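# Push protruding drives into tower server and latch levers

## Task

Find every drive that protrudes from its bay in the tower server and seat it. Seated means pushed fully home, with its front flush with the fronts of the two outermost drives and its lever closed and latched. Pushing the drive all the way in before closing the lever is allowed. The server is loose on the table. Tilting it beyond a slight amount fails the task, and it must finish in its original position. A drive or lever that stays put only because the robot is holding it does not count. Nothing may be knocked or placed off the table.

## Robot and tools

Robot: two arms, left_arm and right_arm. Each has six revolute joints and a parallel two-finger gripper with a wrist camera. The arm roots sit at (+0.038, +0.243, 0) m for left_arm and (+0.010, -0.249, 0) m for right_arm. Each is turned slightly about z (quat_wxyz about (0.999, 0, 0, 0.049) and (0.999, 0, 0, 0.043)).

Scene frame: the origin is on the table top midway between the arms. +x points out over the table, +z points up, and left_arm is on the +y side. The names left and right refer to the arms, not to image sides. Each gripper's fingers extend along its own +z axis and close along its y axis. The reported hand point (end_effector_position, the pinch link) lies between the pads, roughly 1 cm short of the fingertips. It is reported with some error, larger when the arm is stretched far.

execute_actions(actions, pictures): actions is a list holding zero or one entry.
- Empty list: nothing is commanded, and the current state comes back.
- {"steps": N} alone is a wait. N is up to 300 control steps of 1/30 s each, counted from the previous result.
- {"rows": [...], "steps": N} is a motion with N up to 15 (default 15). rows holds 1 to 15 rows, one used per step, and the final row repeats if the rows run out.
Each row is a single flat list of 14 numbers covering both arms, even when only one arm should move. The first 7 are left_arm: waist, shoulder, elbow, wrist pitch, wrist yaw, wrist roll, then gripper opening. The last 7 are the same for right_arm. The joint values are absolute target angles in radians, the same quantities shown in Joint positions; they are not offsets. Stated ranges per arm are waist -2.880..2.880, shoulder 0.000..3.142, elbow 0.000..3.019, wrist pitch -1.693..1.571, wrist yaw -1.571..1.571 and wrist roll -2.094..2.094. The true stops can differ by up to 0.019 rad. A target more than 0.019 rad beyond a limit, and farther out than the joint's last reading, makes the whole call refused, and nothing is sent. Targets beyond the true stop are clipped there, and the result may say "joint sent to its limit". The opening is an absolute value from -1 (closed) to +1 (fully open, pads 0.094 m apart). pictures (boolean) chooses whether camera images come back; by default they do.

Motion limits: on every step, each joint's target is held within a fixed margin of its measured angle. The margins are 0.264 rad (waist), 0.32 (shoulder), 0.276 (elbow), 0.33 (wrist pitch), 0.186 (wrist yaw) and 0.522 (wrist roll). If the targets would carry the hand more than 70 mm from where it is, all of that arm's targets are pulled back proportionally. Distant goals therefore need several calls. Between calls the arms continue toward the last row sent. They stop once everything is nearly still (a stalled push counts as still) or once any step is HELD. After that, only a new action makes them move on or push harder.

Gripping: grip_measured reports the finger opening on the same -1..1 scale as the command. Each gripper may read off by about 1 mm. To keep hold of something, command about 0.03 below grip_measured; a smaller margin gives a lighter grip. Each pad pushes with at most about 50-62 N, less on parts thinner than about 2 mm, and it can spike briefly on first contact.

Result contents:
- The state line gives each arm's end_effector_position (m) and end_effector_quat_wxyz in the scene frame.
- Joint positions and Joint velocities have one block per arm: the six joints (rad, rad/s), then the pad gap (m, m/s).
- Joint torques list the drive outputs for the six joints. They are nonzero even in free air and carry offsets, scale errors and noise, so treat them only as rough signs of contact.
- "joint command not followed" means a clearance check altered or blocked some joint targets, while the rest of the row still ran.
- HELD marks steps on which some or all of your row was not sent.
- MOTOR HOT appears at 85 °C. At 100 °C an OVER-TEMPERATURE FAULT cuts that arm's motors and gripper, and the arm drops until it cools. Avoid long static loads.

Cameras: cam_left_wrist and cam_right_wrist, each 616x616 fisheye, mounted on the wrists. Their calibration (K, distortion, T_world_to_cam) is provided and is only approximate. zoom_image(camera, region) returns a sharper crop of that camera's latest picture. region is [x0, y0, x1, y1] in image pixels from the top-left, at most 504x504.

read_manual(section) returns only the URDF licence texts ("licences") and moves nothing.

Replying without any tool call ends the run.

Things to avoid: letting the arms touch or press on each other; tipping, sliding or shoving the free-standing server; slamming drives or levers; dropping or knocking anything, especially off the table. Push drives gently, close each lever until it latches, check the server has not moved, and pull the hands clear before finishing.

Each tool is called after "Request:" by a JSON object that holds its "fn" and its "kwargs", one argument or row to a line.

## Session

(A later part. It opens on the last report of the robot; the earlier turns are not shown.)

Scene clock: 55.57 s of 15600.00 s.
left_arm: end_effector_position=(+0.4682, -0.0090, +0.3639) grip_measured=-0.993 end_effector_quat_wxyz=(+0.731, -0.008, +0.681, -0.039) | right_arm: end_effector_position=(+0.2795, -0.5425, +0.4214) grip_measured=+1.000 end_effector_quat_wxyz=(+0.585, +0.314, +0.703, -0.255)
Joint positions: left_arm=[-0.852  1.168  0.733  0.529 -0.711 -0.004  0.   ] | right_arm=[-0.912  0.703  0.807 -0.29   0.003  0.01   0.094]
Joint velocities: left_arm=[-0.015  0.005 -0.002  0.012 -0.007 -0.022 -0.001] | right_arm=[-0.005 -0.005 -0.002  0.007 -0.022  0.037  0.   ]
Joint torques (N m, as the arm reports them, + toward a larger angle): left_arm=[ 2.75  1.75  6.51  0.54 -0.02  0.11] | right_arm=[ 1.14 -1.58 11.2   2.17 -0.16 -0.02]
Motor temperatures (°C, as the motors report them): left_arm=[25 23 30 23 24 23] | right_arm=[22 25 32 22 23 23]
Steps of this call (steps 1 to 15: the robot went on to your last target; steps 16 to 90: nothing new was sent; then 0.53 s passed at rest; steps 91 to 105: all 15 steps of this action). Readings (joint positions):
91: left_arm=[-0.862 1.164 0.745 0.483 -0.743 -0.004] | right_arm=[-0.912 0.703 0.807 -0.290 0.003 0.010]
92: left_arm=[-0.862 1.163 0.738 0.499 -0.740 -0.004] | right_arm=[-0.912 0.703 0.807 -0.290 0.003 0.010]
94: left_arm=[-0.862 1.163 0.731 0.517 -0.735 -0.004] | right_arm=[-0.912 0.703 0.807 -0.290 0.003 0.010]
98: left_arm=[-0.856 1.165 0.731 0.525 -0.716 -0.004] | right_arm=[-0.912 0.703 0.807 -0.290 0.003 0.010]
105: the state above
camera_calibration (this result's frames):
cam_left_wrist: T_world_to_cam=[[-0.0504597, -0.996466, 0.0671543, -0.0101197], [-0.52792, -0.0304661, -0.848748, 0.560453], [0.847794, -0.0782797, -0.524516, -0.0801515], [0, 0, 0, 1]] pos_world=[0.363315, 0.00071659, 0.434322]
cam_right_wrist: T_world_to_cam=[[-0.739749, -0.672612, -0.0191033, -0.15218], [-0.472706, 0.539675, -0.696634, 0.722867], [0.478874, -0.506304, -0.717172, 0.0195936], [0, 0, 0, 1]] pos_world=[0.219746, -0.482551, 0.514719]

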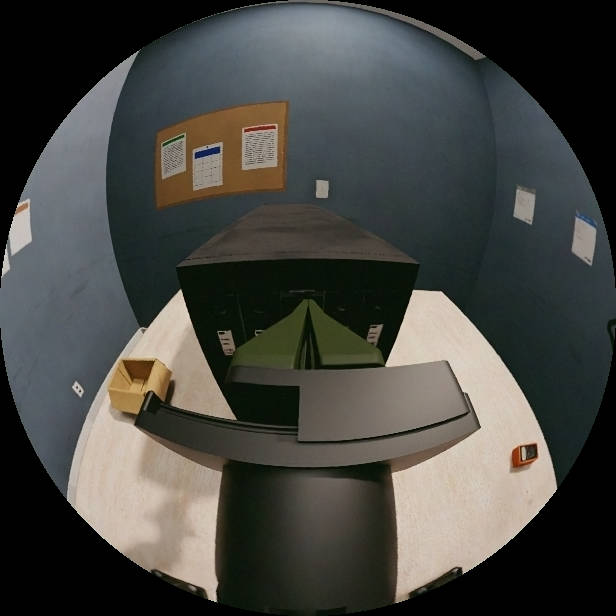

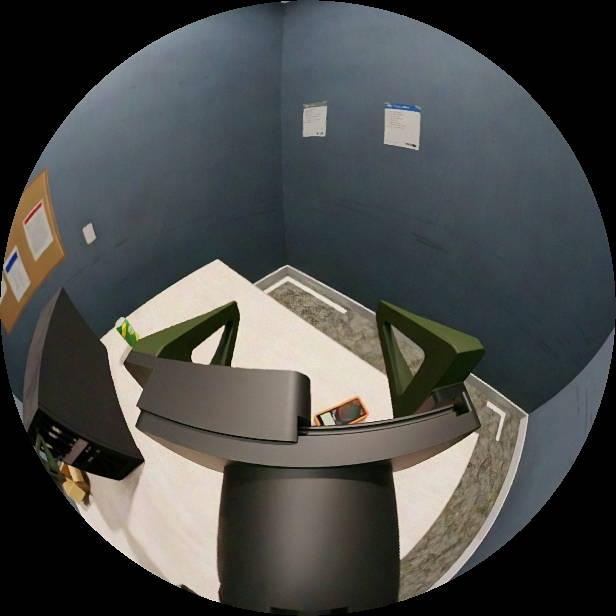

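Request:
{"fn": "execute_actions", "kwargs": {
  "actions": [
    {"rows":[[-0.95,1.0,0.75,0.5,-0.85,0,-1,-0.9,0.7,0.8,-0.3,0,0,1]]}
  ],
  "pictures": false
}}

Request:
{"fn": "execute_actions", "kwargs": {
  "actions": [
    {"rows":[[-1.0,0.9,0.35,0.55,-0.9,0,-1,-0.9,0.7,0.8,-0.3,0,0,1]]}
  ],
  "pictures": false
}}

Request:
{"fn": "execute_actions", "kwargs": {
  "actions": [
    {"steps":10}
  ]
}}

Request:
{"fn": "zoom_image", "kwargs": {
  "camera": "cam_left_wrist",
  "region": [270,100,450,260]
}}

Scene clock: 59.77 s of 15600.00 s.
left_arm: end_effector_position=(+0.4104, +0.0075, +0.4330) grip_measured=-0.993 end_effector_quat_wxyz=(+0.760, -0.066, +0.643, -0.074) | right_arm: end_effector_position=(+0.2795, -0.5425, +0.4214) grip_measured=+1.000 end_effector_quat_wxyz=(+0.585, +0.314, +0.703, -0.255)
Joint positions: left_arm=[-0.956  0.988  0.73   0.511 -0.849 -0.008  0.   ] | right_arm=[-0.912  0.703  0.807 -0.29   0.003  0.01   0.094]
Joint velocities: left_arm=[ 0.005  0.161 -0.002 -0.002  0.007  0.066  0.   ] | right_arm=[-0.015 -0.015  0.012 -0.002 -0.037 -0.022  0.   ]
Joint torques (N m, as the arm reports them, + toward a larger angle): left_arm=[-0.19 -3.06  9.45  1.09  0.    0.15] | right_arm=[ 1.15 -1.57 11.2   2.16 -0.16 -0.02]
Motor temperatures (°C, as the motors report them): left_arm=[25 23 30 23 24 23] | right_arm=[22 25 32 22 23 23]
Steps of this call (steps 1 to 15: the robot went on to your last target; steps 16 to 90: nothing new was sent; then 0.70 s passed at rest; steps 91 to 105: all 15 steps of this action). Readings (joint positions):
91: left_arm=[-0.864 1.156 0.735 0.528 -0.746 -0.008] | right_arm=[-0.912 0.703 0.807 -0.290 0.003 0.010]
92: left_arm=[-0.888 1.141 0.733 0.522 -0.799 -0.008] | right_arm=[-0.912 0.703 0.807 -0.290 0.003 0.010]
94: left_arm=[-0.933 1.083 0.730 0.511 -0.839 -0.008] | right_arm=[-0.912 0.703 0.807 -0.290 0.003 0.010]
98: left_arm=[-0.958 0.980 0.730 0.511 -0.848 -0.008] | right_arm=[-0.912 0.703 0.807 -0.290 0.003 0.010]
105: the state above

Scene clock: 60.27 s of 15600.00 s.
left_arm: end_effector_position=(+0.3547, +0.0611, +0.2447) grip_measured=-0.993 end_effector_quat_wxyz=(+0.692, +0.015, +0.722, +0.017) | right_arm: end_effector_position=(+0.2795, -0.5425, +0.4214) grip_measured=+1.000 end_effector_quat_wxyz=(+0.585, +0.314, +0.703, -0.255)
Joint positions: left_arm=[-0.993  0.908  0.314  0.527 -0.899 -0.008  0.   ] | right_arm=[-0.912  0.703  0.807 -0.29   0.003  0.01   0.094]
Joint velocities: left_arm=[ 0.005 -0.015 -0.017  0.007  0.037 -0.095 -0.001] | right_arm=[-0.005 -0.015 -0.007 -0.017 -0.022  0.022  0.   ]
Joint torques (N m, as the arm reports them, + toward a larger angle): left_arm=[-0.89 -1.13  9.58  2.5  -0.17  0.15] | right_arm=[ 1.14 -1.6  11.2   2.16 -0.16 -0.02]
Motor temperatures (°C, as the motors report them): left_arm=[25 23 30 23 24 23] | right_arm=[22 25 32 22 23 23]
Steps of this call (steps 1 to 15: all 15 steps of this action). Readings (joint positions):
1: left_arm=[-0.959 0.990 0.713 0.515 -0.858 -0.008] | right_arm=[-0.912 0.703 0.807 -0.290 0.003 0.010]
2: left_arm=[-0.963 0.978 0.677 0.523 -0.870 -0.008] | right_arm=[-0.912 0.703 0.807 -0.290 0.003 0.010]
4: left_arm=[-0.975 0.944 0.568 0.525 -0.883 -0.008] | right_arm=[-0.912 0.703 0.807 -0.290 0.003 0.010]
8: left_arm=[-0.991 0.910 0.357 0.525 -0.898 -0.008] | right_arm=[-0.912 0.703 0.807 -0.290 0.003 0.010]
15: the state above

Scene clock: 60.60 s of 15600.00 s.
left_arm: end_effector_position=(+0.3547, +0.0612, +0.2449) grip_measured=-0.993 end_effector_quat_wxyz=(+0.692, +0.014, +0.721, +0.017) | right_arm: end_effector_position=(+0.2795, -0.5425, +0.4214) grip_measured=+1.000 end_effector_quat_wxyz=(+0.585, +0.314, +0.703, -0.255)
Joint positions: left_arm=[-0.993  0.908  0.314  0.527 -0.899 -0.008  0.   ] | right_arm=[-0.912  0.703  0.807 -0.29   0.003  0.01   0.094]
Joint velocities: left_arm=[-0.005 -0.015 -0.002  0.002  0.007 -0.081  0.001] | right_arm=[-0.005 -0.005 -0.002 -0.017  0.022  0.11   0.   ]
Joint torques (N m, as the arm reports them, + toward a larger angle): left_arm=[-1.37 -1.02  9.58  2.61 -0.17  0.14] | right_arm=[ 1.15 -1.57 11.2   2.16 -0.16 -0.02]
Motor temperatures (°C, as the motors report them): left_arm=[25 23 30 23 24 23] | right_arm=[22 25 32 22 23 23]
Steps of this call (steps 1 to 10: the robot went on to your last target). Readings (joint positions):
1: left_arm=[-0.993 0.908 0.314 0.527 -0.899 -0.008] | right_arm=[-0.912 0.703 0.807 -0.290 0.003 0.010]
2: left_arm=[-0.993 0.908 0.314 0.527 -0.899 -0.008] | right_arm=[-0.912 0.703 0.807 -0.290 0.003 0.010]
4: left_arm=[-0.993 0.908 0.314 0.527 -0.899 -0.008] | right_arm=[-0.912 0.703 0.807 -0.290 0.003 0.010]
8: left_arm=[-0.993 0.908 0.314 0.527 -0.899 -0.008] | right_arm=[-0.912 0.703 0.807 -0.290 0.003 0.010]
10: the state above
camera_calibration (this result's frames):
cam_left_wrist: T_world_to_cam=[[-0.00132882, -0.999114, -0.0420744, 0.0715597], [-0.618838, 0.0338718, -0.784788, 0.414334], [0.785517, 0.0249944, -0.618335, -0.00206524], [0, 0, 0, 1]] pos_world=[0.258123, 0.0575136, 0.326898]
cam_right_wrist: T_world_to_cam=[[-0.739749, -0.672612, -0.0191033, -0.15218], [-0.472706, 0.539675, -0.696634, 0.722867], [0.478874, -0.506304, -0.717172, 0.0195936], [0, 0, 0, 1]] pos_world=[0.219746, -0.482551, 0.514719]

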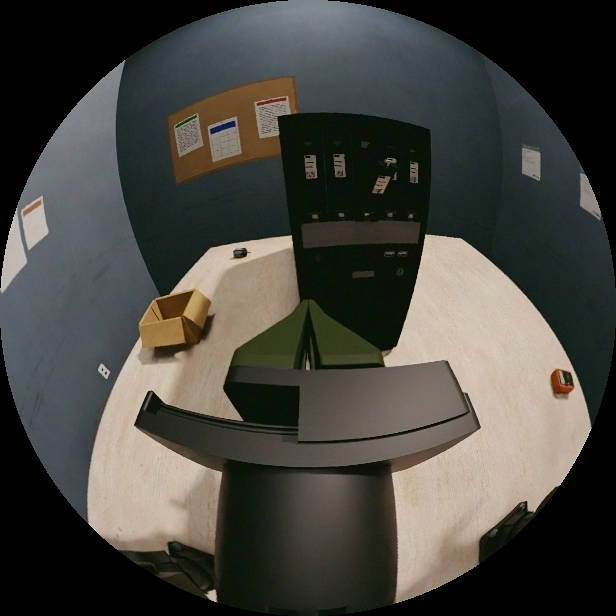

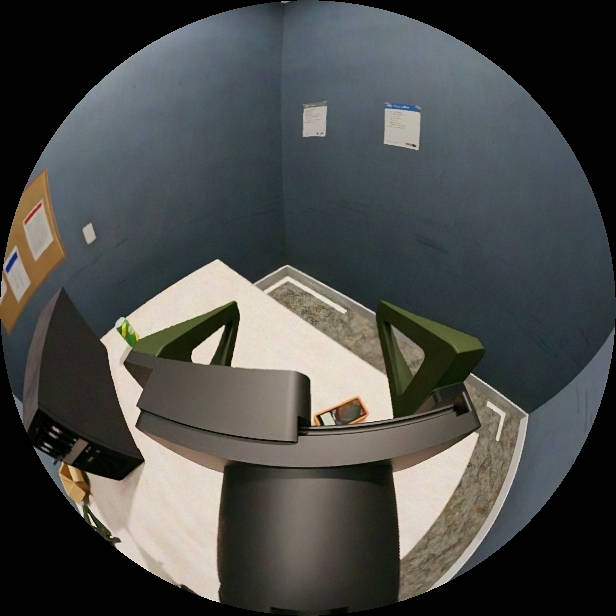

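Region (270, 100, 450, 260) of cam_left_wrist's 616x616 image, scaled by 2.800, with more detail than that image has.

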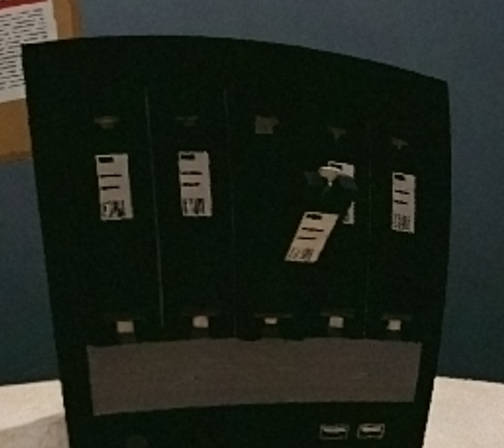

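Request:
{"fn": "execute_actions", "kwargs": {
  "actions": [
    {"rows":[[-1.004,1.05,0.6,0.55,-0.906,0,-1,-0.9,0.7,0.8,-0.3,0,0,1],[-1.004,1.1,0.6,0.57,-0.906,0,-1,-0.9,0.7,0.8,-0.3,0,0,1],[-1.004,1.17,0.59,0.577,-0.906,0,-1,-0.9,0.7,0.8,-0.3,0,0,1]]}
  ]
}}

Scene clock: 65.23 s of 15600.00 s.
left_arm: end_effector_position=(+0.4130, -0.0142, +0.2749) grip_measured=-0.993 end_effector_quat_wxyz=(+0.693, +0.013, +0.721, +0.016) | right_arm: end_effector_position=(+0.2795, -0.5425, +0.4214) grip_measured=+1.000 end_effector_quat_wxyz=(+0.585, +0.314, +0.703, -0.255)
Joint positions: left_arm=[-0.998  1.185  0.57   0.553 -0.905 -0.008  0.   ] | right_arm=[-0.912  0.703  0.807 -0.29   0.003  0.01   0.094]
Joint velocities: left_arm=[-0.005 -0.093 -0.002 -0.007 -0.022  0.022  0.002] | right_arm=[-0.015 -0.005  0.017 -0.012  0.022 -0.007  0.   ]
Joint torques (N m, as the arm reports them, + toward a larger angle): left_arm=[-0.97 -4.86  8.33  2.67 -0.21  0.13] | right_arm=[ 1.14 -1.57 11.2   2.17 -0.16 -0.02]
Motor temperatures (°C, as the motors report them): left_arm=[25 23 31 23 24 23] | right_arm=[22 25 32 22 23 23]
Steps of this call (steps 1 to 15: the robot went on to your last target; steps 16 to 90: nothing new was sent; then 1.13 s passed at rest; steps 91 to 105: all 15 steps of this action). Readings (joint positions):
91: left_arm=[-0.993 0.914 0.322 0.527 -0.902 -0.008] | right_arm=[-0.912 0.703 0.807 -0.290 0.003 0.010]
92: left_arm=[-0.993 0.933 0.341 0.527 -0.905 -0.008] | right_arm=[-0.912 0.703 0.807 -0.290 0.003 0.010]
94: left_arm=[-0.993 1.012 0.411 0.533 -0.907 -0.008] | right_arm=[-0.912 0.703 0.807 -0.290 0.003 0.010]
98: left_arm=[-0.996 1.180 0.557 0.551 -0.904 -0.008] | right_arm=[-0.912 0.703 0.807 -0.290 0.003 0.010]
105: the state above
camera_calibration (this result's frames):
cam_left_wrist: T_world_to_cam=[[-0.000866086, -0.999212, -0.0396913, -0.00333789], [-0.616772, 0.0317765, -0.7865, 0.476093], [0.787141, 0.0237993, -0.616313, -0.0287076], [0, 0, 0, 1]] pos_world=[0.316235, -0.0177806, 0.356622]
cam_right_wrist: T_world_to_cam=[[-0.739749, -0.672612, -0.0191033, -0.15218], [-0.472706, 0.539675, -0.696634, 0.722867], [0.478874, -0.506304, -0.717172, 0.0195936], [0, 0, 0, 1]] pos_world=[0.219746, -0.482551, 0.514719]

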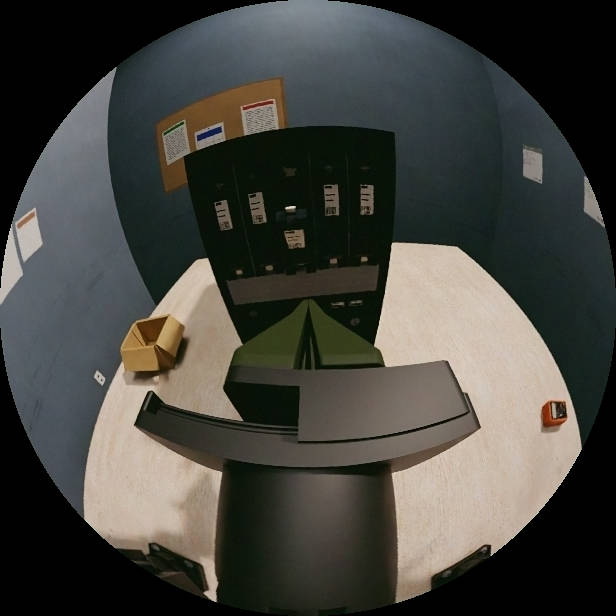

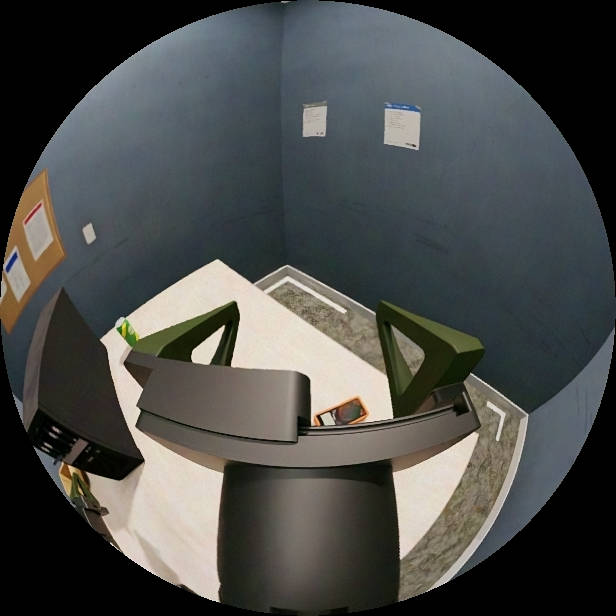

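Request:
{"fn": "execute_actions", "kwargs": {
  "actions": [
    {"rows":[[-0.97,1.18,0.69,0.52,-0.88,0,-1,-0.9,0.7,0.8,-0.3,0,0,1],[-0.97,1.18,0.69,0.52,-0.88,0,-1,-0.9,0.7,0.8,-0.3,0,0,1],[-0.97,1.18,0.69,0.52,-0.88,0,-1,-0.9,0.7,0.8,-0.3,0,0,1],[-0.97,1.18,0.69,0.52,-0.88,0,-1,-0.9,0.7,0.8,-0.3,0,0,1],[-0.97,1.18,0.69,0.52,-0.88,0,-1,-0.9,0.7,0.8,-0.3,0,0,1],[-0.95,1.2,0.71,0.52,-0.86,0,-1,-0.9,0.7,0.8,-0.3,0,0,1],[-0.93,1.22,0.73,0.52,-0.84,0,-1,-0.9,0.7,0.8,-0.3,0,0,1],[-0.91,1.24,0.75,0.51,-0.82,0,-1,-0.9,0.7,0.8,-0.3,0,0,1],[-0.89,1.26,0.77,0.51,-0.80,0,-1,-0.9,0.7,0.8,-0.3,0,0,1]]}
  ]
}}

Scene clock: 68.70 s of 15600.00 s.
left_arm: end_effector_position=(+0.4693, -0.0306, +0.3181) grip_measured=-0.993 end_effector_quat_wxyz=(+0.706, +0.003, +0.708, -0.005) | right_arm: end_effector_position=(+0.2795, -0.5425, +0.4214) grip_measured=+1.000 end_effector_quat_wxyz=(+0.585, +0.314, +0.703, -0.255)
Joint positions: left_arm=[-0.903  1.263  0.733  0.527 -0.795 -0.006  0.   ] | right_arm=[-0.912  0.703  0.807 -0.29   0.003  0.01   0.094]
Joint velocities: left_arm=[-0.005  0.063  0.012 -0.1    0.007 -0.007  0.   ] | right_arm=[-0.015 -0.005 -0.012 -0.017  0.022 -0.037  0.   ]
Joint torques (N m, as the arm reports them, + toward a larger angle): left_arm=[-0.58 -5.78  9.96  1.26 -0.39  0.12] | right_arm=[ 1.13 -1.57 11.2   2.16 -0.16 -0.02]
Motor temperatures (°C, as the motors report them): left_arm=[25 23 31 23 24 23] | right_arm=[22 25 32 22 23 23]
Steps of this call (steps 1 to 15: the robot went on to your last target; steps 16 to 89: nothing new was sent; steps 90 to 104: all 15 steps of this action). Readings (joint positions):
90: left_arm=[-0.996 1.178 0.574 0.549 -0.895 -0.008] | right_arm=[-0.912 0.703 0.807 -0.290 0.003 0.010]
91: left_arm=[-0.992 1.180 0.584 0.541 -0.887 -0.008] | right_arm=[-0.912 0.703 0.807 -0.290 0.003 0.010]
93: left_arm=[-0.982 1.181 0.612 0.535 -0.883 -0.008] | right_arm=[-0.912 0.703 0.807 -0.290 0.003 0.010]
97: left_arm=[-0.956 1.191 0.664 0.534 -0.838 -0.008] | right_arm=[-0.912 0.703 0.807 -0.290 0.003 0.010]
104: the state above
camera_calibration (this result's frames):
cam_left_wrist: T_world_to_cam=[[-0.015141, -0.99987, 0.00555564, -0.0256096], [-0.587306, 0.00439651, -0.809353, 0.53791], [0.809224, -0.0155173, -0.587296, -0.0668366], [0, 0, 0, 1]] pos_world=[0.369615, -0.0290084, 0.396248]
cam_right_wrist: T_world_to_cam=[[-0.739749, -0.672612, -0.0191033, -0.15218], [-0.472706, 0.539675, -0.696634, 0.722867], [0.478874, -0.506304, -0.717172, 0.0195936], [0, 0, 0, 1]] pos_world=[0.219746, -0.482551, 0.514719]

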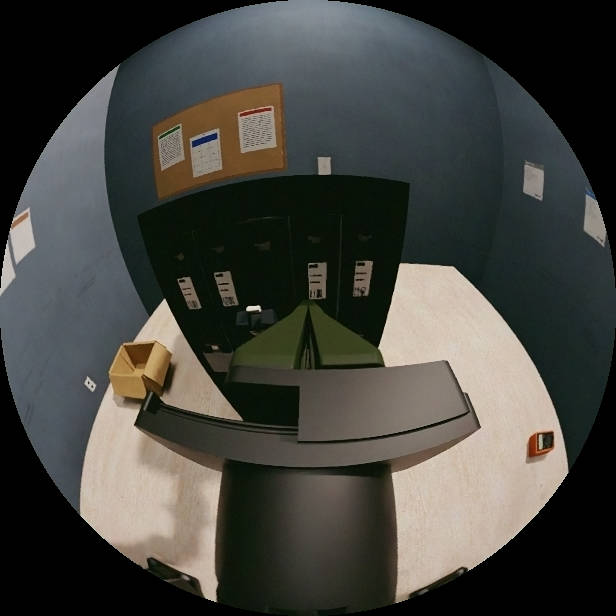

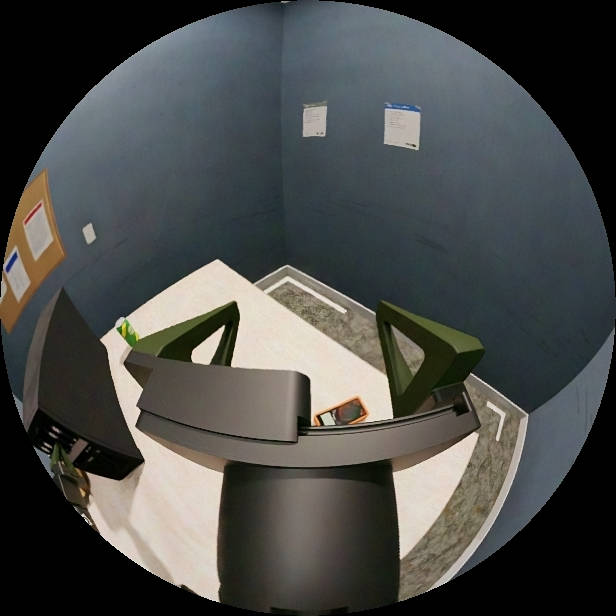

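Request:
{"fn": "execute_actions", "kwargs": {
  "actions": [
    {"rows":[[-0.96,1.16,0.62,0.55,-0.86,0,-1,-0.9,0.7,0.8,-0.3,0,0,1],[-0.96,1.16,0.6,0.55,-0.86,0,-1,-0.9,0.7,0.8,-0.3,0,0,1],[-0.96,1.16,0.6,0.55,-0.86,0,-1,-0.9,0.7,0.8,-0.3,0,0,1],[-0.96,1.16,0.58,0.55,-0.86,0,-1,-0.9,0.7,0.8,-0.3,0,0,1],[-0.96,1.16,0.58,0.55,-0.86,0,-1,-0.9,0.7,0.8,-0.3,0,0,1],[-0.96,1.16,0.58,0.55,-0.86,0,-1,-0.9,0.7,0.8,-0.3,0,0,1],[-0.93,1.17,0.58,0.55,-0.84,0,-1,-0.9,0.7,0.8,-0.3,0,0,1]]}
  ]
}}

Scene clock: 72.63 s of 15600.00 s.
left_arm: end_effector_position=(+0.4267, +0.0035, +0.2769) grip_measured=-0.993 end_effector_quat_wxyz=(+0.690, +0.014, +0.723, +0.019) | right_arm: end_effector_position=(+0.2795, -0.5425, +0.4214) grip_measured=+1.000 end_effector_quat_wxyz=(+0.585, +0.314, +0.703, -0.255)
Joint positions: left_arm=[-0.932  1.164  0.566  0.529 -0.842 -0.005  0.   ] | right_arm=[-0.912  0.703  0.807 -0.29   0.003  0.01   0.094]
Joint velocities: left_arm=[-0.015  0.005 -0.007 -0.002 -0.037  0.007 -0.001] | right_arm=[-0.015 -0.015 -0.032 -0.017 -0.022 -0.007  0.   ]
Joint torques (N m, as the arm reports them, + toward a larger angle): left_arm=[-1.07 -3.53  7.96  2.68 -0.03  0.1 ] | right_arm=[ 1.11 -1.58 11.2   2.17 -0.16 -0.02]
Motor temperatures (°C, as the motors report them): left_arm=[25 24 31 23 24 23] | right_arm=[22 25 32 22 23 23]
Steps of this call (steps 1 to 15: the robot went on to your last target; steps 16 to 90: nothing new was sent; then 0.43 s passed at rest; steps 91 to 105: all 15 steps of this action). Readings (joint positions):
91: left_arm=[-0.908 1.259 0.722 0.526 -0.818 -0.005] | right_arm=[-0.912 0.703 0.807 -0.290 0.003 0.010]
92: left_arm=[-0.921 1.241 0.695 0.529 -0.835 -0.005] | right_arm=[-0.912 0.703 0.807 -0.290 0.003 0.010]
94: left_arm=[-0.955 1.196 0.625 0.529 -0.849 -0.005] | right_arm=[-0.912 0.703 0.807 -0.290 0.003 0.010]
98: left_arm=[-0.959 1.160 0.566 0.529 -0.846 -0.005] | right_arm=[-0.912 0.703 0.807 -0.290 0.003 0.010]
105: the state above
camera_calibration (this result's frames):
cam_left_wrist: T_world_to_cam=[[0.00225891, -0.998984, -0.0450111, 0.0146207], [-0.622662, 0.0338157, -0.78176, 0.486702], [0.782487, 0.0297927, -0.621953, -0.0351208], [0, 0, 0, 1]] pos_world=[0.330499, -0.000805986, 0.359298]
cam_right_wrist: T_world_to_cam=[[-0.739749, -0.672612, -0.0191033, -0.15218], [-0.472706, 0.539675, -0.696634, 0.722867], [0.478874, -0.506304, -0.717172, 0.0195936], [0, 0, 0, 1]] pos_world=[0.219746, -0.482551, 0.514719]

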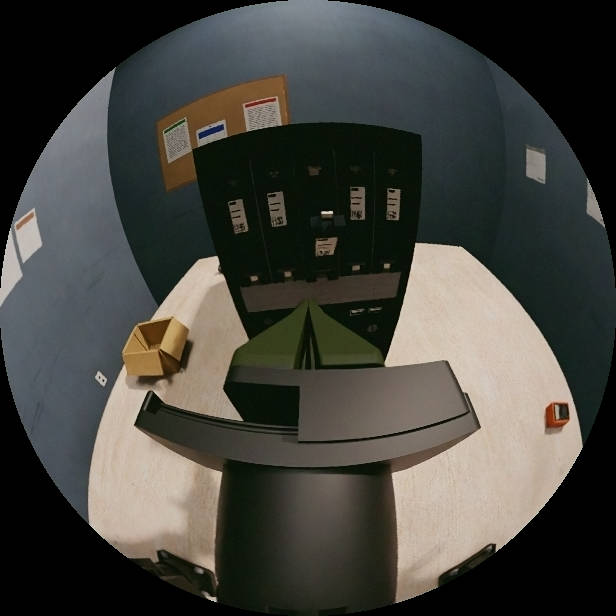

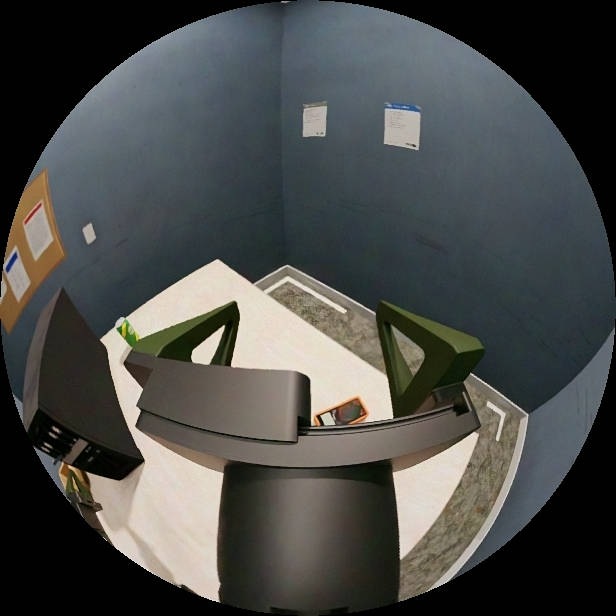

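Request:
{"fn": "execute_actions", "kwargs": {
  "actions": [
    {"rows":[[-0.92,1.19,0.62,0.55,-0.83,0,-1,-0.9,0.7,0.8,-0.3,0,0,1],[-0.92,1.19,0.64,0.55,-0.83,0,-1,-0.9,0.7,0.8,-0.3,0,0,1],[-0.91,1.2,0.66,0.55,-0.82,0,-1,-0.9,0.7,0.8,-0.3,0,0,1],[-0.9,1.21,0.67,0.55,-0.81,0,-1,-0.9,0.7,0.8,-0.3,0,0,1],[-0.89,1.22,0.68,0.55,-0.80,0,-1,-0.9,0.7,0.8,-0.3,0,0,1],[-0.88,1.23,0.69,0.55,-0.79,0,-1,-0.9,0.7,0.8,-0.3,0,0,1],[-0.87,1.24,0.70,0.55,-0.78,0,-1,-0.9,0.7,0.8,-0.3,0,0,1],[-0.86,1.25,0.71,0.55,-0.77,0,-1,-0.9,0.7,0.8,-0.3,0,0,1]]}
  ]
}}

Scene clock: 79.00 s of 15600.00 s.
left_arm: end_effector_position=(+0.4645, -0.0088, +0.2783) grip_measured=-0.993 end_effector_quat_wxyz=(+0.687, +0.020, +0.726, +0.016) | right_arm: end_effector_position=(+0.2795, -0.5425, +0.4214) grip_measured=+1.000 end_effector_quat_wxyz=(+0.585, +0.314, +0.703, -0.255)
Joint positions: left_arm=[-0.873  1.258  0.651  0.529 -0.77  -0.005  0.   ] | right_arm=[-0.912  0.703  0.807 -0.29   0.003  0.01   0.094]
Joint velocities: left_arm=[ 0.015 -0.005 -0.012 -0.012 -0.081  0.022 -0.001] | right_arm=[-0.005  0.005 -0.007 -0.012 -0.037 -0.037  0.   ]
Joint torques (N m, as the arm reports them, + toward a larger angle): left_arm=[ 0.94 -6.09 11.22  2.33 -0.12  0.09] | right_arm=[ 1.13 -1.55 11.2   2.16 -0.16 -0.02]
Motor temperatures (°C, as the motors report them): left_arm=[25 24 31 23 24 23] | right_arm=[22 25 33 22 23 23]
Steps of this call (steps 1 to 15: the robot went on to your last target; steps 16 to 90: nothing new was sent; then 2.87 s passed at rest; steps 91 to 105: all 15 steps of this action). Readings (joint positions):
91: left_arm=[-0.932 1.165 0.566 0.529 -0.838 -0.005] | right_arm=[-0.912 0.703 0.807 -0.290 0.003 0.010]
92: left_arm=[-0.931 1.168 0.568 0.529 -0.834 -0.005] | right_arm=[-0.912 0.703 0.807 -0.290 0.003 0.010]
94: left_arm=[-0.924 1.181 0.581 0.529 -0.820 -0.005] | right_arm=[-0.912 0.703 0.807 -0.290 0.003 0.010]
98: left_arm=[-0.889 1.225 0.635 0.529 -0.780 -0.005] | right_arm=[-0.912 0.703 0.807 -0.290 0.003 0.010]
105: the state above
camera_calibration (this result's frames):
cam_left_wrist: T_world_to_cam=[[-0.0105795, -0.99881, -0.0476035, 0.00904515], [-0.6299, 0.0436301, -0.77545, 0.513458], [0.776605, 0.0217815, -0.629612, -0.0586404], [0, 0, 0, 1]] pos_world=[0.369063, -0.0120905, 0.361671]
cam_right_wrist: T_world_to_cam=[[-0.739749, -0.672612, -0.0191033, -0.15218], [-0.472706, 0.539675, -0.696634, 0.722867], [0.478874, -0.506304, -0.717172, 0.0195936], [0, 0, 0, 1]] pos_world=[0.219746, -0.482551, 0.514719]

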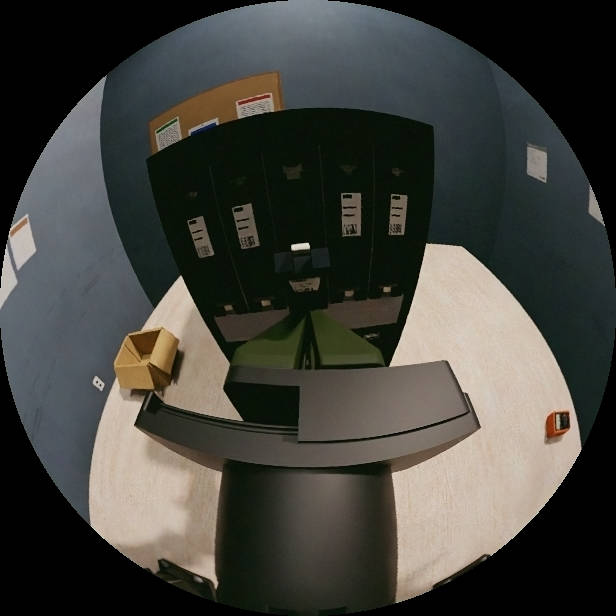

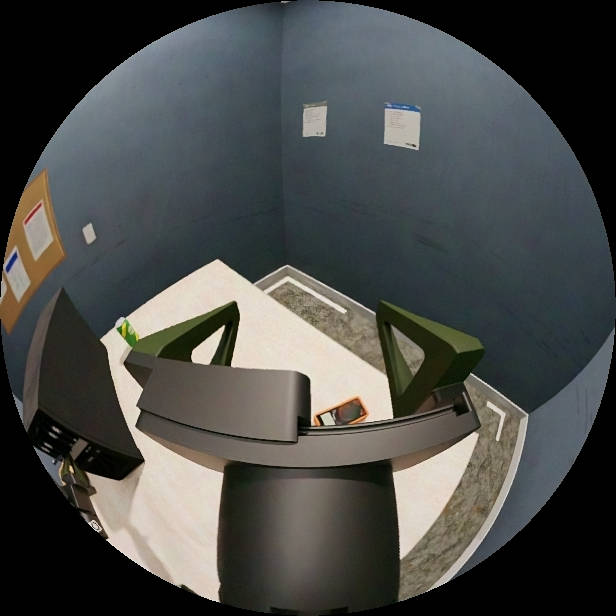

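Request:
{"fn": "execute_actions", "kwargs": {
  "actions": [
    {"rows":[[-0.86,1.25,0.74,0.53,-0.77,0,-1,-0.9,0.7,0.8,-0.3,0,0,1],[-0.86,1.25,0.76,0.52,-0.77,0,-1,-0.9,0.7,0.8,-0.3,0,0,1],[-0.86,1.25,0.78,0.51,-0.77,0,-1,-0.9,0.7,0.8,-0.3,0,0,1],[-0.86,1.25,0.80,0.50,-0.77,0,-1,-0.9,0.7,0.8,-0.3,0,0,1],[-0.855,1.25,0.82,0.49,-0.77,0,-1,-0.9,0.7,0.8,-0.3,0,0,1],[-0.85,1.25,0.83,0.48,-0.765,0,-1,-0.9,0.7,0.8,-0.3,0,0,1]]}
  ]
}}

Scene clock: 81.93 s of 15600.00 s.
left_arm: end_effector_position=(+0.4698, -0.0141, +0.2767) grip_measured=-0.993 end_effector_quat_wxyz=(+0.676, +0.030, +0.736, +0.025) | right_arm: end_effector_position=(+0.2795, -0.5425, +0.4214) grip_measured=+1.000 end_effector_quat_wxyz=(+0.585, +0.314, +0.703, -0.255)
Joint positions: left_arm=[-0.872  1.269  0.68   0.471 -0.768 -0.005  0.   ] | right_arm=[-0.912  0.703  0.807 -0.29   0.003  0.01   0.094]
Joint velocities: left_arm=[ 0.005  0.005 -0.002  0.002 -0.022 -0.051  0.001] | right_arm=[-0.005 -0.005 -0.002  0.022  0.037 -0.022  0.   ]
Joint torques (N m, as the arm reports them, + toward a larger angle): left_arm=[ 0.84 -6.83 15.72  1.95 -0.07  0.1 ] | right_arm=[ 1.16 -1.59 11.21  2.16 -0.16 -0.02]
Motor temperatures (°C, as the motors report them): left_arm=[25 24 32 23 24 23] | right_arm=[22 25 33 22 23 23]
Steps of this call (steps 1 to 15: the robot went on to your last target; steps 16 to 73: nothing new was sent; steps 74 to 88: all 15 steps of this action). Readings (joint positions):
74: left_arm=[-0.872 1.258 0.652 0.529 -0.770 -0.005] | right_arm=[-0.912 0.703 0.807 -0.290 0.003 0.010]
75: left_arm=[-0.872 1.258 0.654 0.527 -0.770 -0.005] | right_arm=[-0.912 0.703 0.807 -0.290 0.003 0.010]
77: left_arm=[-0.873 1.259 0.660 0.511 -0.770 -0.005] | right_arm=[-0.912 0.703 0.807 -0.290 0.003 0.010]
81: left_arm=[-0.872 1.267 0.678 0.478 -0.768 -0.005] | right_arm=[-0.912 0.703 0.807 -0.290 0.003 0.010]
88: the state above
camera_calibration (this result's frames):
cam_left_wrist: T_world_to_cam=[[-0.0142164, -0.997097, -0.0748079, 0.0129528], [-0.651609, 0.0659859, -0.755679, 0.520825], [0.758421, 0.0380025, -0.650656, -0.0490675], [0, 0, 0, 1]] pos_world=[0.376772, -0.0195873, 0.362619]
cam_right_wrist: T_world_to_cam=[[-0.739749, -0.672612, -0.0191033, -0.15218], [-0.472706, 0.539675, -0.696634, 0.722867], [0.478874, -0.506304, -0.717172, 0.0195936], [0, 0, 0, 1]] pos_world=[0.219746, -0.482551, 0.514719]

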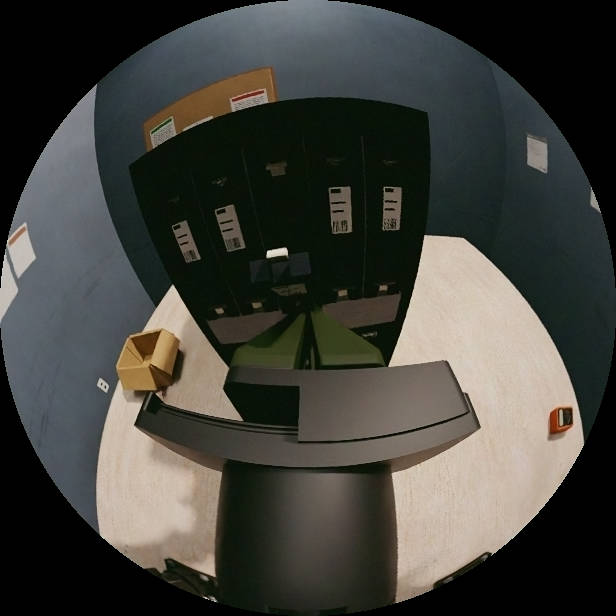

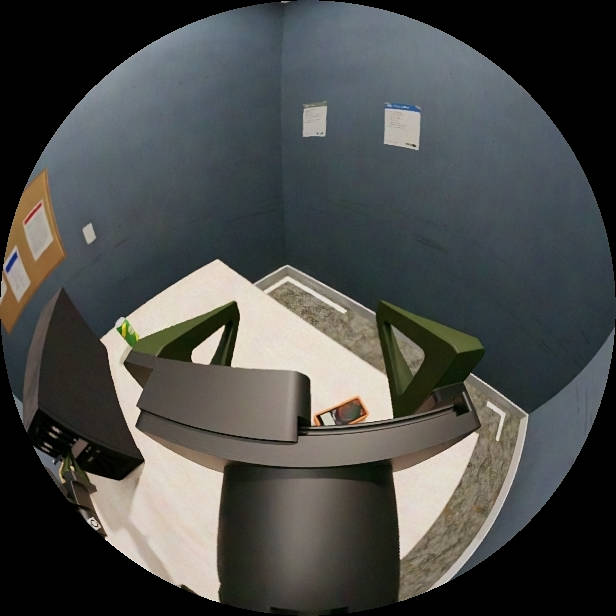

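Request:
{"fn": "execute_actions", "kwargs": {
  "actions": [
    {"rows":[[-0.88,1.22,0.68,0.53,-0.79,0,-1,-0.9,0.7,0.8,-0.3,0,0,1],[-0.91,1.18,0.64,0.53,-0.82,0,-1,-0.9,0.7,0.8,-0.3,0,0,1],[-0.925,1.14,0.64,0.53,-0.84,0,-1,-0.9,0.7,0.8,-0.3,0,0,1],[-0.925,1.14,0.64,0.53,-0.84,0,-1,-0.9,0.7,0.8,-0.3,0,0,1],[-0.925,1.14,0.64,0.53,-0.84,0,-1,-0.9,0.7,0.8,-0.3,0,0,1],[-0.925,1.14,0.64,0.53,-0.84,0,-1,-0.9,0.7,0.8,-0.3,0,0,1],[-0.925,1.14,0.67,0.53,-0.84,0,-1,-0.9,0.7,0.8,-0.3,0,0,1]]}
  ]
}}

Scene clock: 84.80 s of 15600.00 s.
left_arm: end_effector_position=(+0.4337, -0.0004, +0.3191) grip_measured=-0.993 end_effector_quat_wxyz=(+0.708, -0.006, +0.706, +0.001) | right_arm: end_effector_position=(+0.2795, -0.5425, +0.4214) grip_measured=+1.000 end_effector_quat_wxyz=(+0.585, +0.314, +0.703, -0.255)
Joint positions: left_arm=[-0.925  1.133  0.631  0.506 -0.838 -0.005  0.   ] | right_arm=[-0.912  0.703  0.807 -0.29   0.003  0.01   0.094]
Joint velocities: left_arm=[ 0.005  0.034  0.007 -0.012 -0.022  0.037 -0.   ] | right_arm=[-0.005 -0.005 -0.017  0.007 -0.051 -0.066  0.   ]
Joint torques (N m, as the arm reports them, + toward a larger angle): left_arm=[-0.56 -3.77 10.16  2.72 -0.19  0.1 ] | right_arm=[ 1.16 -1.6  11.2   2.16 -0.16 -0.02]
Motor temperatures (°C, as the motors report them): left_arm=[25 24 33 23 24 23] | right_arm=[22 25 33 22 23 23]
Steps of this call (steps 1 to 15: the robot went on to your last target; steps 16 to 71: nothing new was sent; steps 72 to 86: all 15 steps of this action). Readings (joint positions):
72: left_arm=[-0.874 1.268 0.677 0.472 -0.775 -0.005] | right_arm=[-0.912 0.703 0.807 -0.290 0.003 0.010]
73: left_arm=[-0.879 1.262 0.669 0.479 -0.795 -0.005] | right_arm=[-0.912 0.703 0.807 -0.290 0.003 0.010]
75: left_arm=[-0.897 1.225 0.644 0.488 -0.831 -0.005] | right_arm=[-0.912 0.703 0.807 -0.290 0.003 0.010]
79: left_arm=[-0.924 1.141 0.631 0.500 -0.838 -0.005] | right_arm=[-0.912 0.703 0.807 -0.290 0.003 0.010]
86: the state above
camera_calibration (this result's frames):
cam_left_wrist: T_world_to_cam=[[0.00618572, -0.999937, 0.0094058, -0.00641641], [-0.583432, -0.011248, -0.812084, 0.516825], [0.812139, -0.000464312, -0.583464, -0.0394331], [0, 0, 0, 1]] pos_world=[0.333597, -0.000621091, 0.396758]
cam_right_wrist: T_world_to_cam=[[-0.739749, -0.672612, -0.0191033, -0.15218], [-0.472706, 0.539675, -0.696634, 0.722867], [0.478874, -0.506304, -0.717172, 0.0195936], [0, 0, 0, 1]] pos_world=[0.219746, -0.482551, 0.514719]

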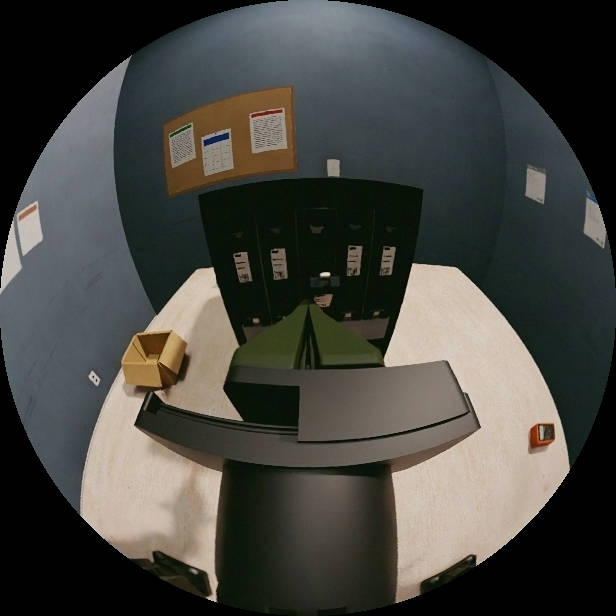

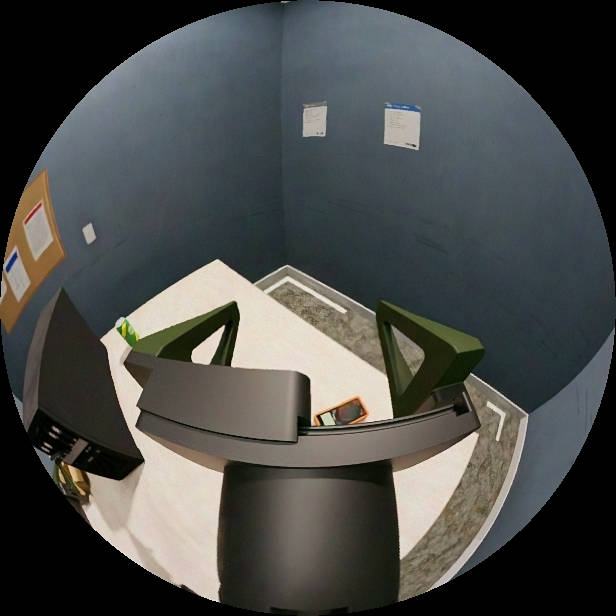

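Request:
{"fn": "execute_actions", "kwargs": {
  "actions": [
    {"rows":[[-0.915,1.16,0.68,0.53,-0.83,0,-1,-0.9,0.7,0.8,-0.3,0,0,1],[-0.905,1.175,0.70,0.53,-0.82,0,-1,-0.9,0.7,0.8,-0.3,0,0,1],[-0.895,1.19,0.715,0.53,-0.81,0,-1,-0.9,0.7,0.8,-0.3,0,0,1],[-0.885,1.205,0.73,0.53,-0.80,0,-1,-0.9,0.7,0.8,-0.3,0,0,1],[-0.875,1.22,0.745,0.53,-0.79,0,-1,-0.9,0.7,0.8,-0.3,0,0,1],[-0.865,1.235,0.76,0.53,-0.78,0,-1,-0.9,0.7,0.8,-0.3,0,0,1],[-0.855,1.25,0.775,0.53,-0.77,0,-1,-0.9,0.7,0.8,-0.3,0,0,1],[-0.845,1.26,0.79,0.53,-0.76,0,-1,-0.9,0.7,0.8,-0.3,0,0,1]]}
  ]
}}

Scene clock: 88.40 s of 15600.00 s.
left_arm: end_effector_position=(+0.4742, -0.0174, +0.3042) grip_measured=-0.993 end_effector_quat_wxyz=(+0.696, +0.012, +0.718, +0.006) | right_arm: end_effector_position=(+0.2795, -0.5425, +0.4214) grip_measured=+1.000 end_effector_quat_wxyz=(+0.585, +0.314, +0.703, -0.255)
Joint positions: left_arm=[-0.87   1.258  0.71   0.506 -0.764 -0.005  0.   ] | right_arm=[-0.912  0.703  0.807 -0.29   0.003  0.01   0.094]
Joint velocities: left_arm=[-0.005 -0.005  0.007 -0.007  0.051 -0.022 -0.001] | right_arm=[ 0.015  0.015 -0.002 -0.017 -0.037 -0.037  0.   ]
Joint torques (N m, as the arm reports them, + toward a larger angle): left_arm=[ 1.43 -5.35 12.79  2.59  0.07  0.11] | right_arm=[ 1.13 -1.57 11.2   2.16 -0.16 -0.02]
Motor temperatures (°C, as the motors report them): left_arm=[25 24 33 23 24 23] | right_arm=[22 25 33 22 23 23]
Steps of this call (steps 1 to 15: the robot went on to your last target; steps 16 to 90: nothing new was sent; then 0.10 s passed at rest; steps 91 to 105: all 15 steps of this action). Readings (joint positions):
91: left_arm=[-0.925 1.137 0.631 0.506 -0.836 -0.005] | right_arm=[-0.912 0.703 0.807 -0.290 0.003 0.010]
92: left_arm=[-0.924 1.140 0.632 0.506 -0.830 -0.005] | right_arm=[-0.912 0.703 0.807 -0.290 0.003 0.010]
94: left_arm=[-0.916 1.159 0.641 0.506 -0.812 -0.005] | right_arm=[-0.912 0.703 0.807 -0.290 0.003 0.010]
98: left_arm=[-0.883 1.228 0.686 0.506 -0.772 -0.005] | right_arm=[-0.912 0.703 0.807 -0.290 0.003 0.010]
105: the state above
camera_calibration (this result's frames):
cam_left_wrist: T_world_to_cam=[[-0.012728, -0.999664, -0.0225984, -0.00491104], [-0.609887, 0.0256708, -0.792072, 0.53526], [0.792386, 0.00370101, -0.610009, -0.0635123], [0, 0, 0, 1]] pos_world=[0.376712, -0.0184149, 0.385111]
cam_right_wrist: T_world_to_cam=[[-0.739749, -0.672612, -0.0191033, -0.15218], [-0.472706, 0.539675, -0.696634, 0.722867], [0.478874, -0.506304, -0.717172, 0.0195936], [0, 0, 0, 1]] pos_world=[0.219746, -0.482551, 0.514719]

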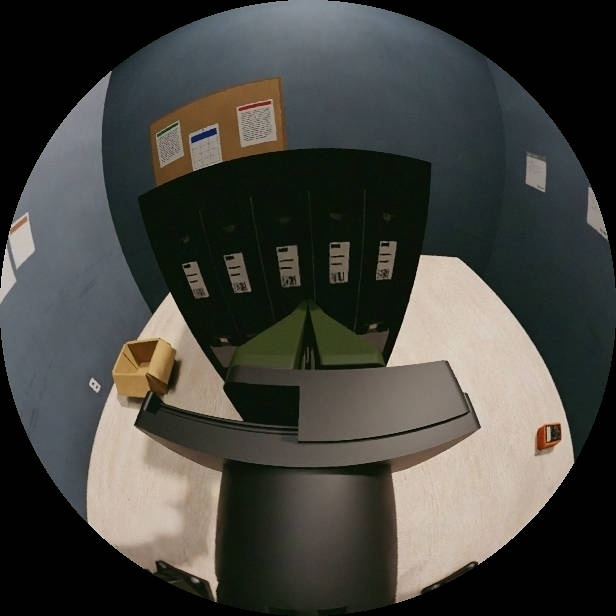

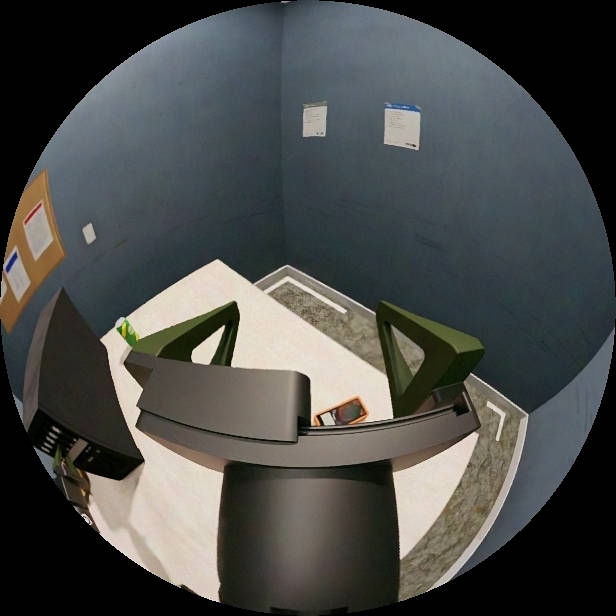

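Request:
{"fn": "execute_actions", "kwargs": {
  "actions": [
    {"rows":[[-0.93,1.1,0.66,0.53,-0.84,0,-1,-0.9,0.7,0.8,-0.3,0,0,1]]}
  ]
}}

Request:
{"fn": "zoom_image", "kwargs": {
  "camera": "cam_left_wrist",
  "region": [200,180,420,340]
}}

Scene clock: 92.57 s of 15600.00 s.
left_arm: end_effector_position=(+0.4290, +0.0009, +0.3472) grip_measured=-0.993 end_effector_quat_wxyz=(+0.723, -0.022, +0.690, -0.018) | right_arm: end_effector_position=(+0.2795, -0.5425, +0.4214) grip_measured=+1.000 end_effector_quat_wxyz=(+0.585, +0.314, +0.703, -0.255)
Joint positions: left_arm=[-0.932  1.093  0.65   0.512 -0.839 -0.005  0.   ] | right_arm=[-0.912  0.703  0.807 -0.29   0.003  0.01   0.094]
Joint velocities: left_arm=[ 0.005  0.112  0.002 -0.007 -0.022  0.037  0.001] | right_arm=[-0.005 -0.015 -0.007 -0.002 -0.022  0.007  0.   ]
Joint torques (N m, as the arm reports them, + toward a larger angle): left_arm=[-0.49 -3.56  8.38  2.47 -0.16  0.12] | right_arm=[ 1.12 -1.6  11.2   2.16 -0.16 -0.02]
Motor temperatures (°C, as the motors report them): left_arm=[25 24 34 23 24 23] | right_arm=[22 25 33 22 23 23]
Steps of this call (steps 1 to 15: the robot went on to your last target; steps 16 to 90: nothing new was sent; then 0.67 s passed at rest; steps 91 to 105: all 15 steps of this action). Readings (joint positions):
91: left_arm=[-0.878 1.248 0.703 0.506 -0.796 -0.005] | right_arm=[-0.912 0.703 0.807 -0.290 0.003 0.010]
92: left_arm=[-0.888 1.227 0.688 0.506 -0.821 -0.005] | right_arm=[-0.912 0.703 0.807 -0.290 0.003 0.010]
94: left_arm=[-0.914 1.162 0.657 0.506 -0.836 -0.005] | right_arm=[-0.912 0.703 0.807 -0.290 0.003 0.010]
98: left_arm=[-0.932 1.079 0.650 0.512 -0.838 -0.005] | right_arm=[-0.912 0.703 0.807 -0.290 0.003 0.010]
105: the state above
camera_calibration (this result's frames):
cam_left_wrist: T_world_to_cam=[[-0.000244616, -0.998332, 0.0577322, -0.0193678], [-0.547375, -0.0481817, -0.835499, 0.529626], [0.836887, -0.0318055, -0.54645, -0.0426704], [0, 0, 0, 1]] pos_world=[0.32561, 0.00482559, 0.420303]
cam_right_wrist: T_world_to_cam=[[-0.739749, -0.672612, -0.0191033, -0.15218], [-0.472706, 0.539675, -0.696634, 0.722867], [0.478874, -0.506304, -0.717172, 0.0195936], [0, 0, 0, 1]] pos_world=[0.219746, -0.482551, 0.514719]

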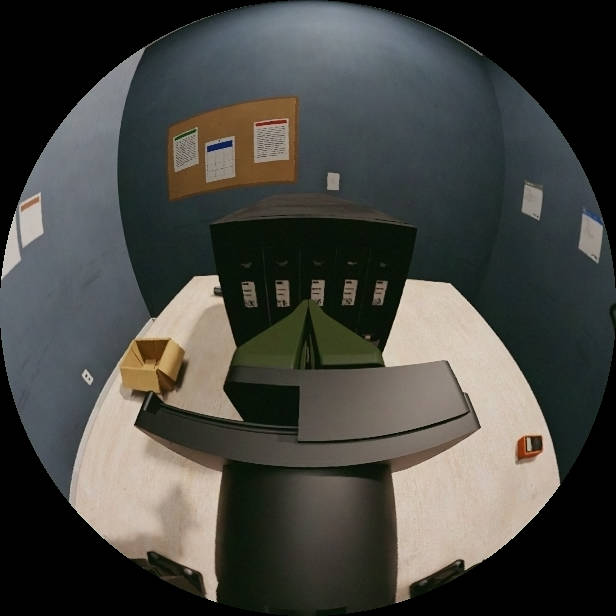

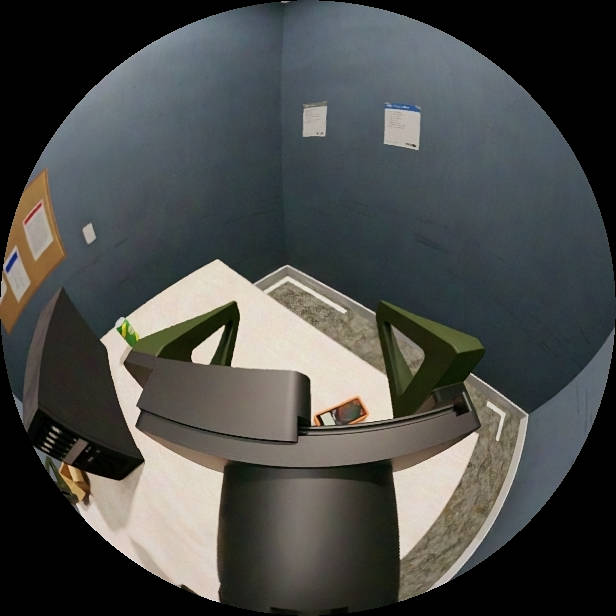

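Region (200, 180, 420, 340) of cam_left_wrist's 616x616 image, scaled by 2.291, with more detail than that image has; it fills the top 367 rows of this view, and the rest is white.

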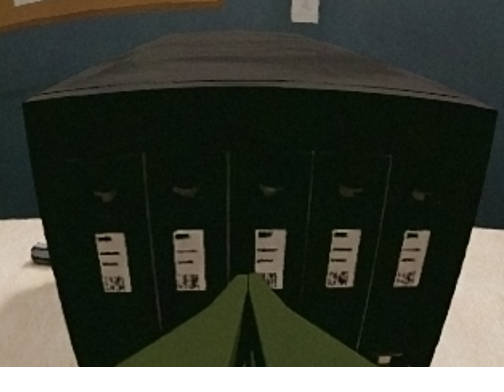

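Request:
{"fn": "finished_scene", "kwargs": {
  "scene": 1
}}

The scene is finished: the task was done.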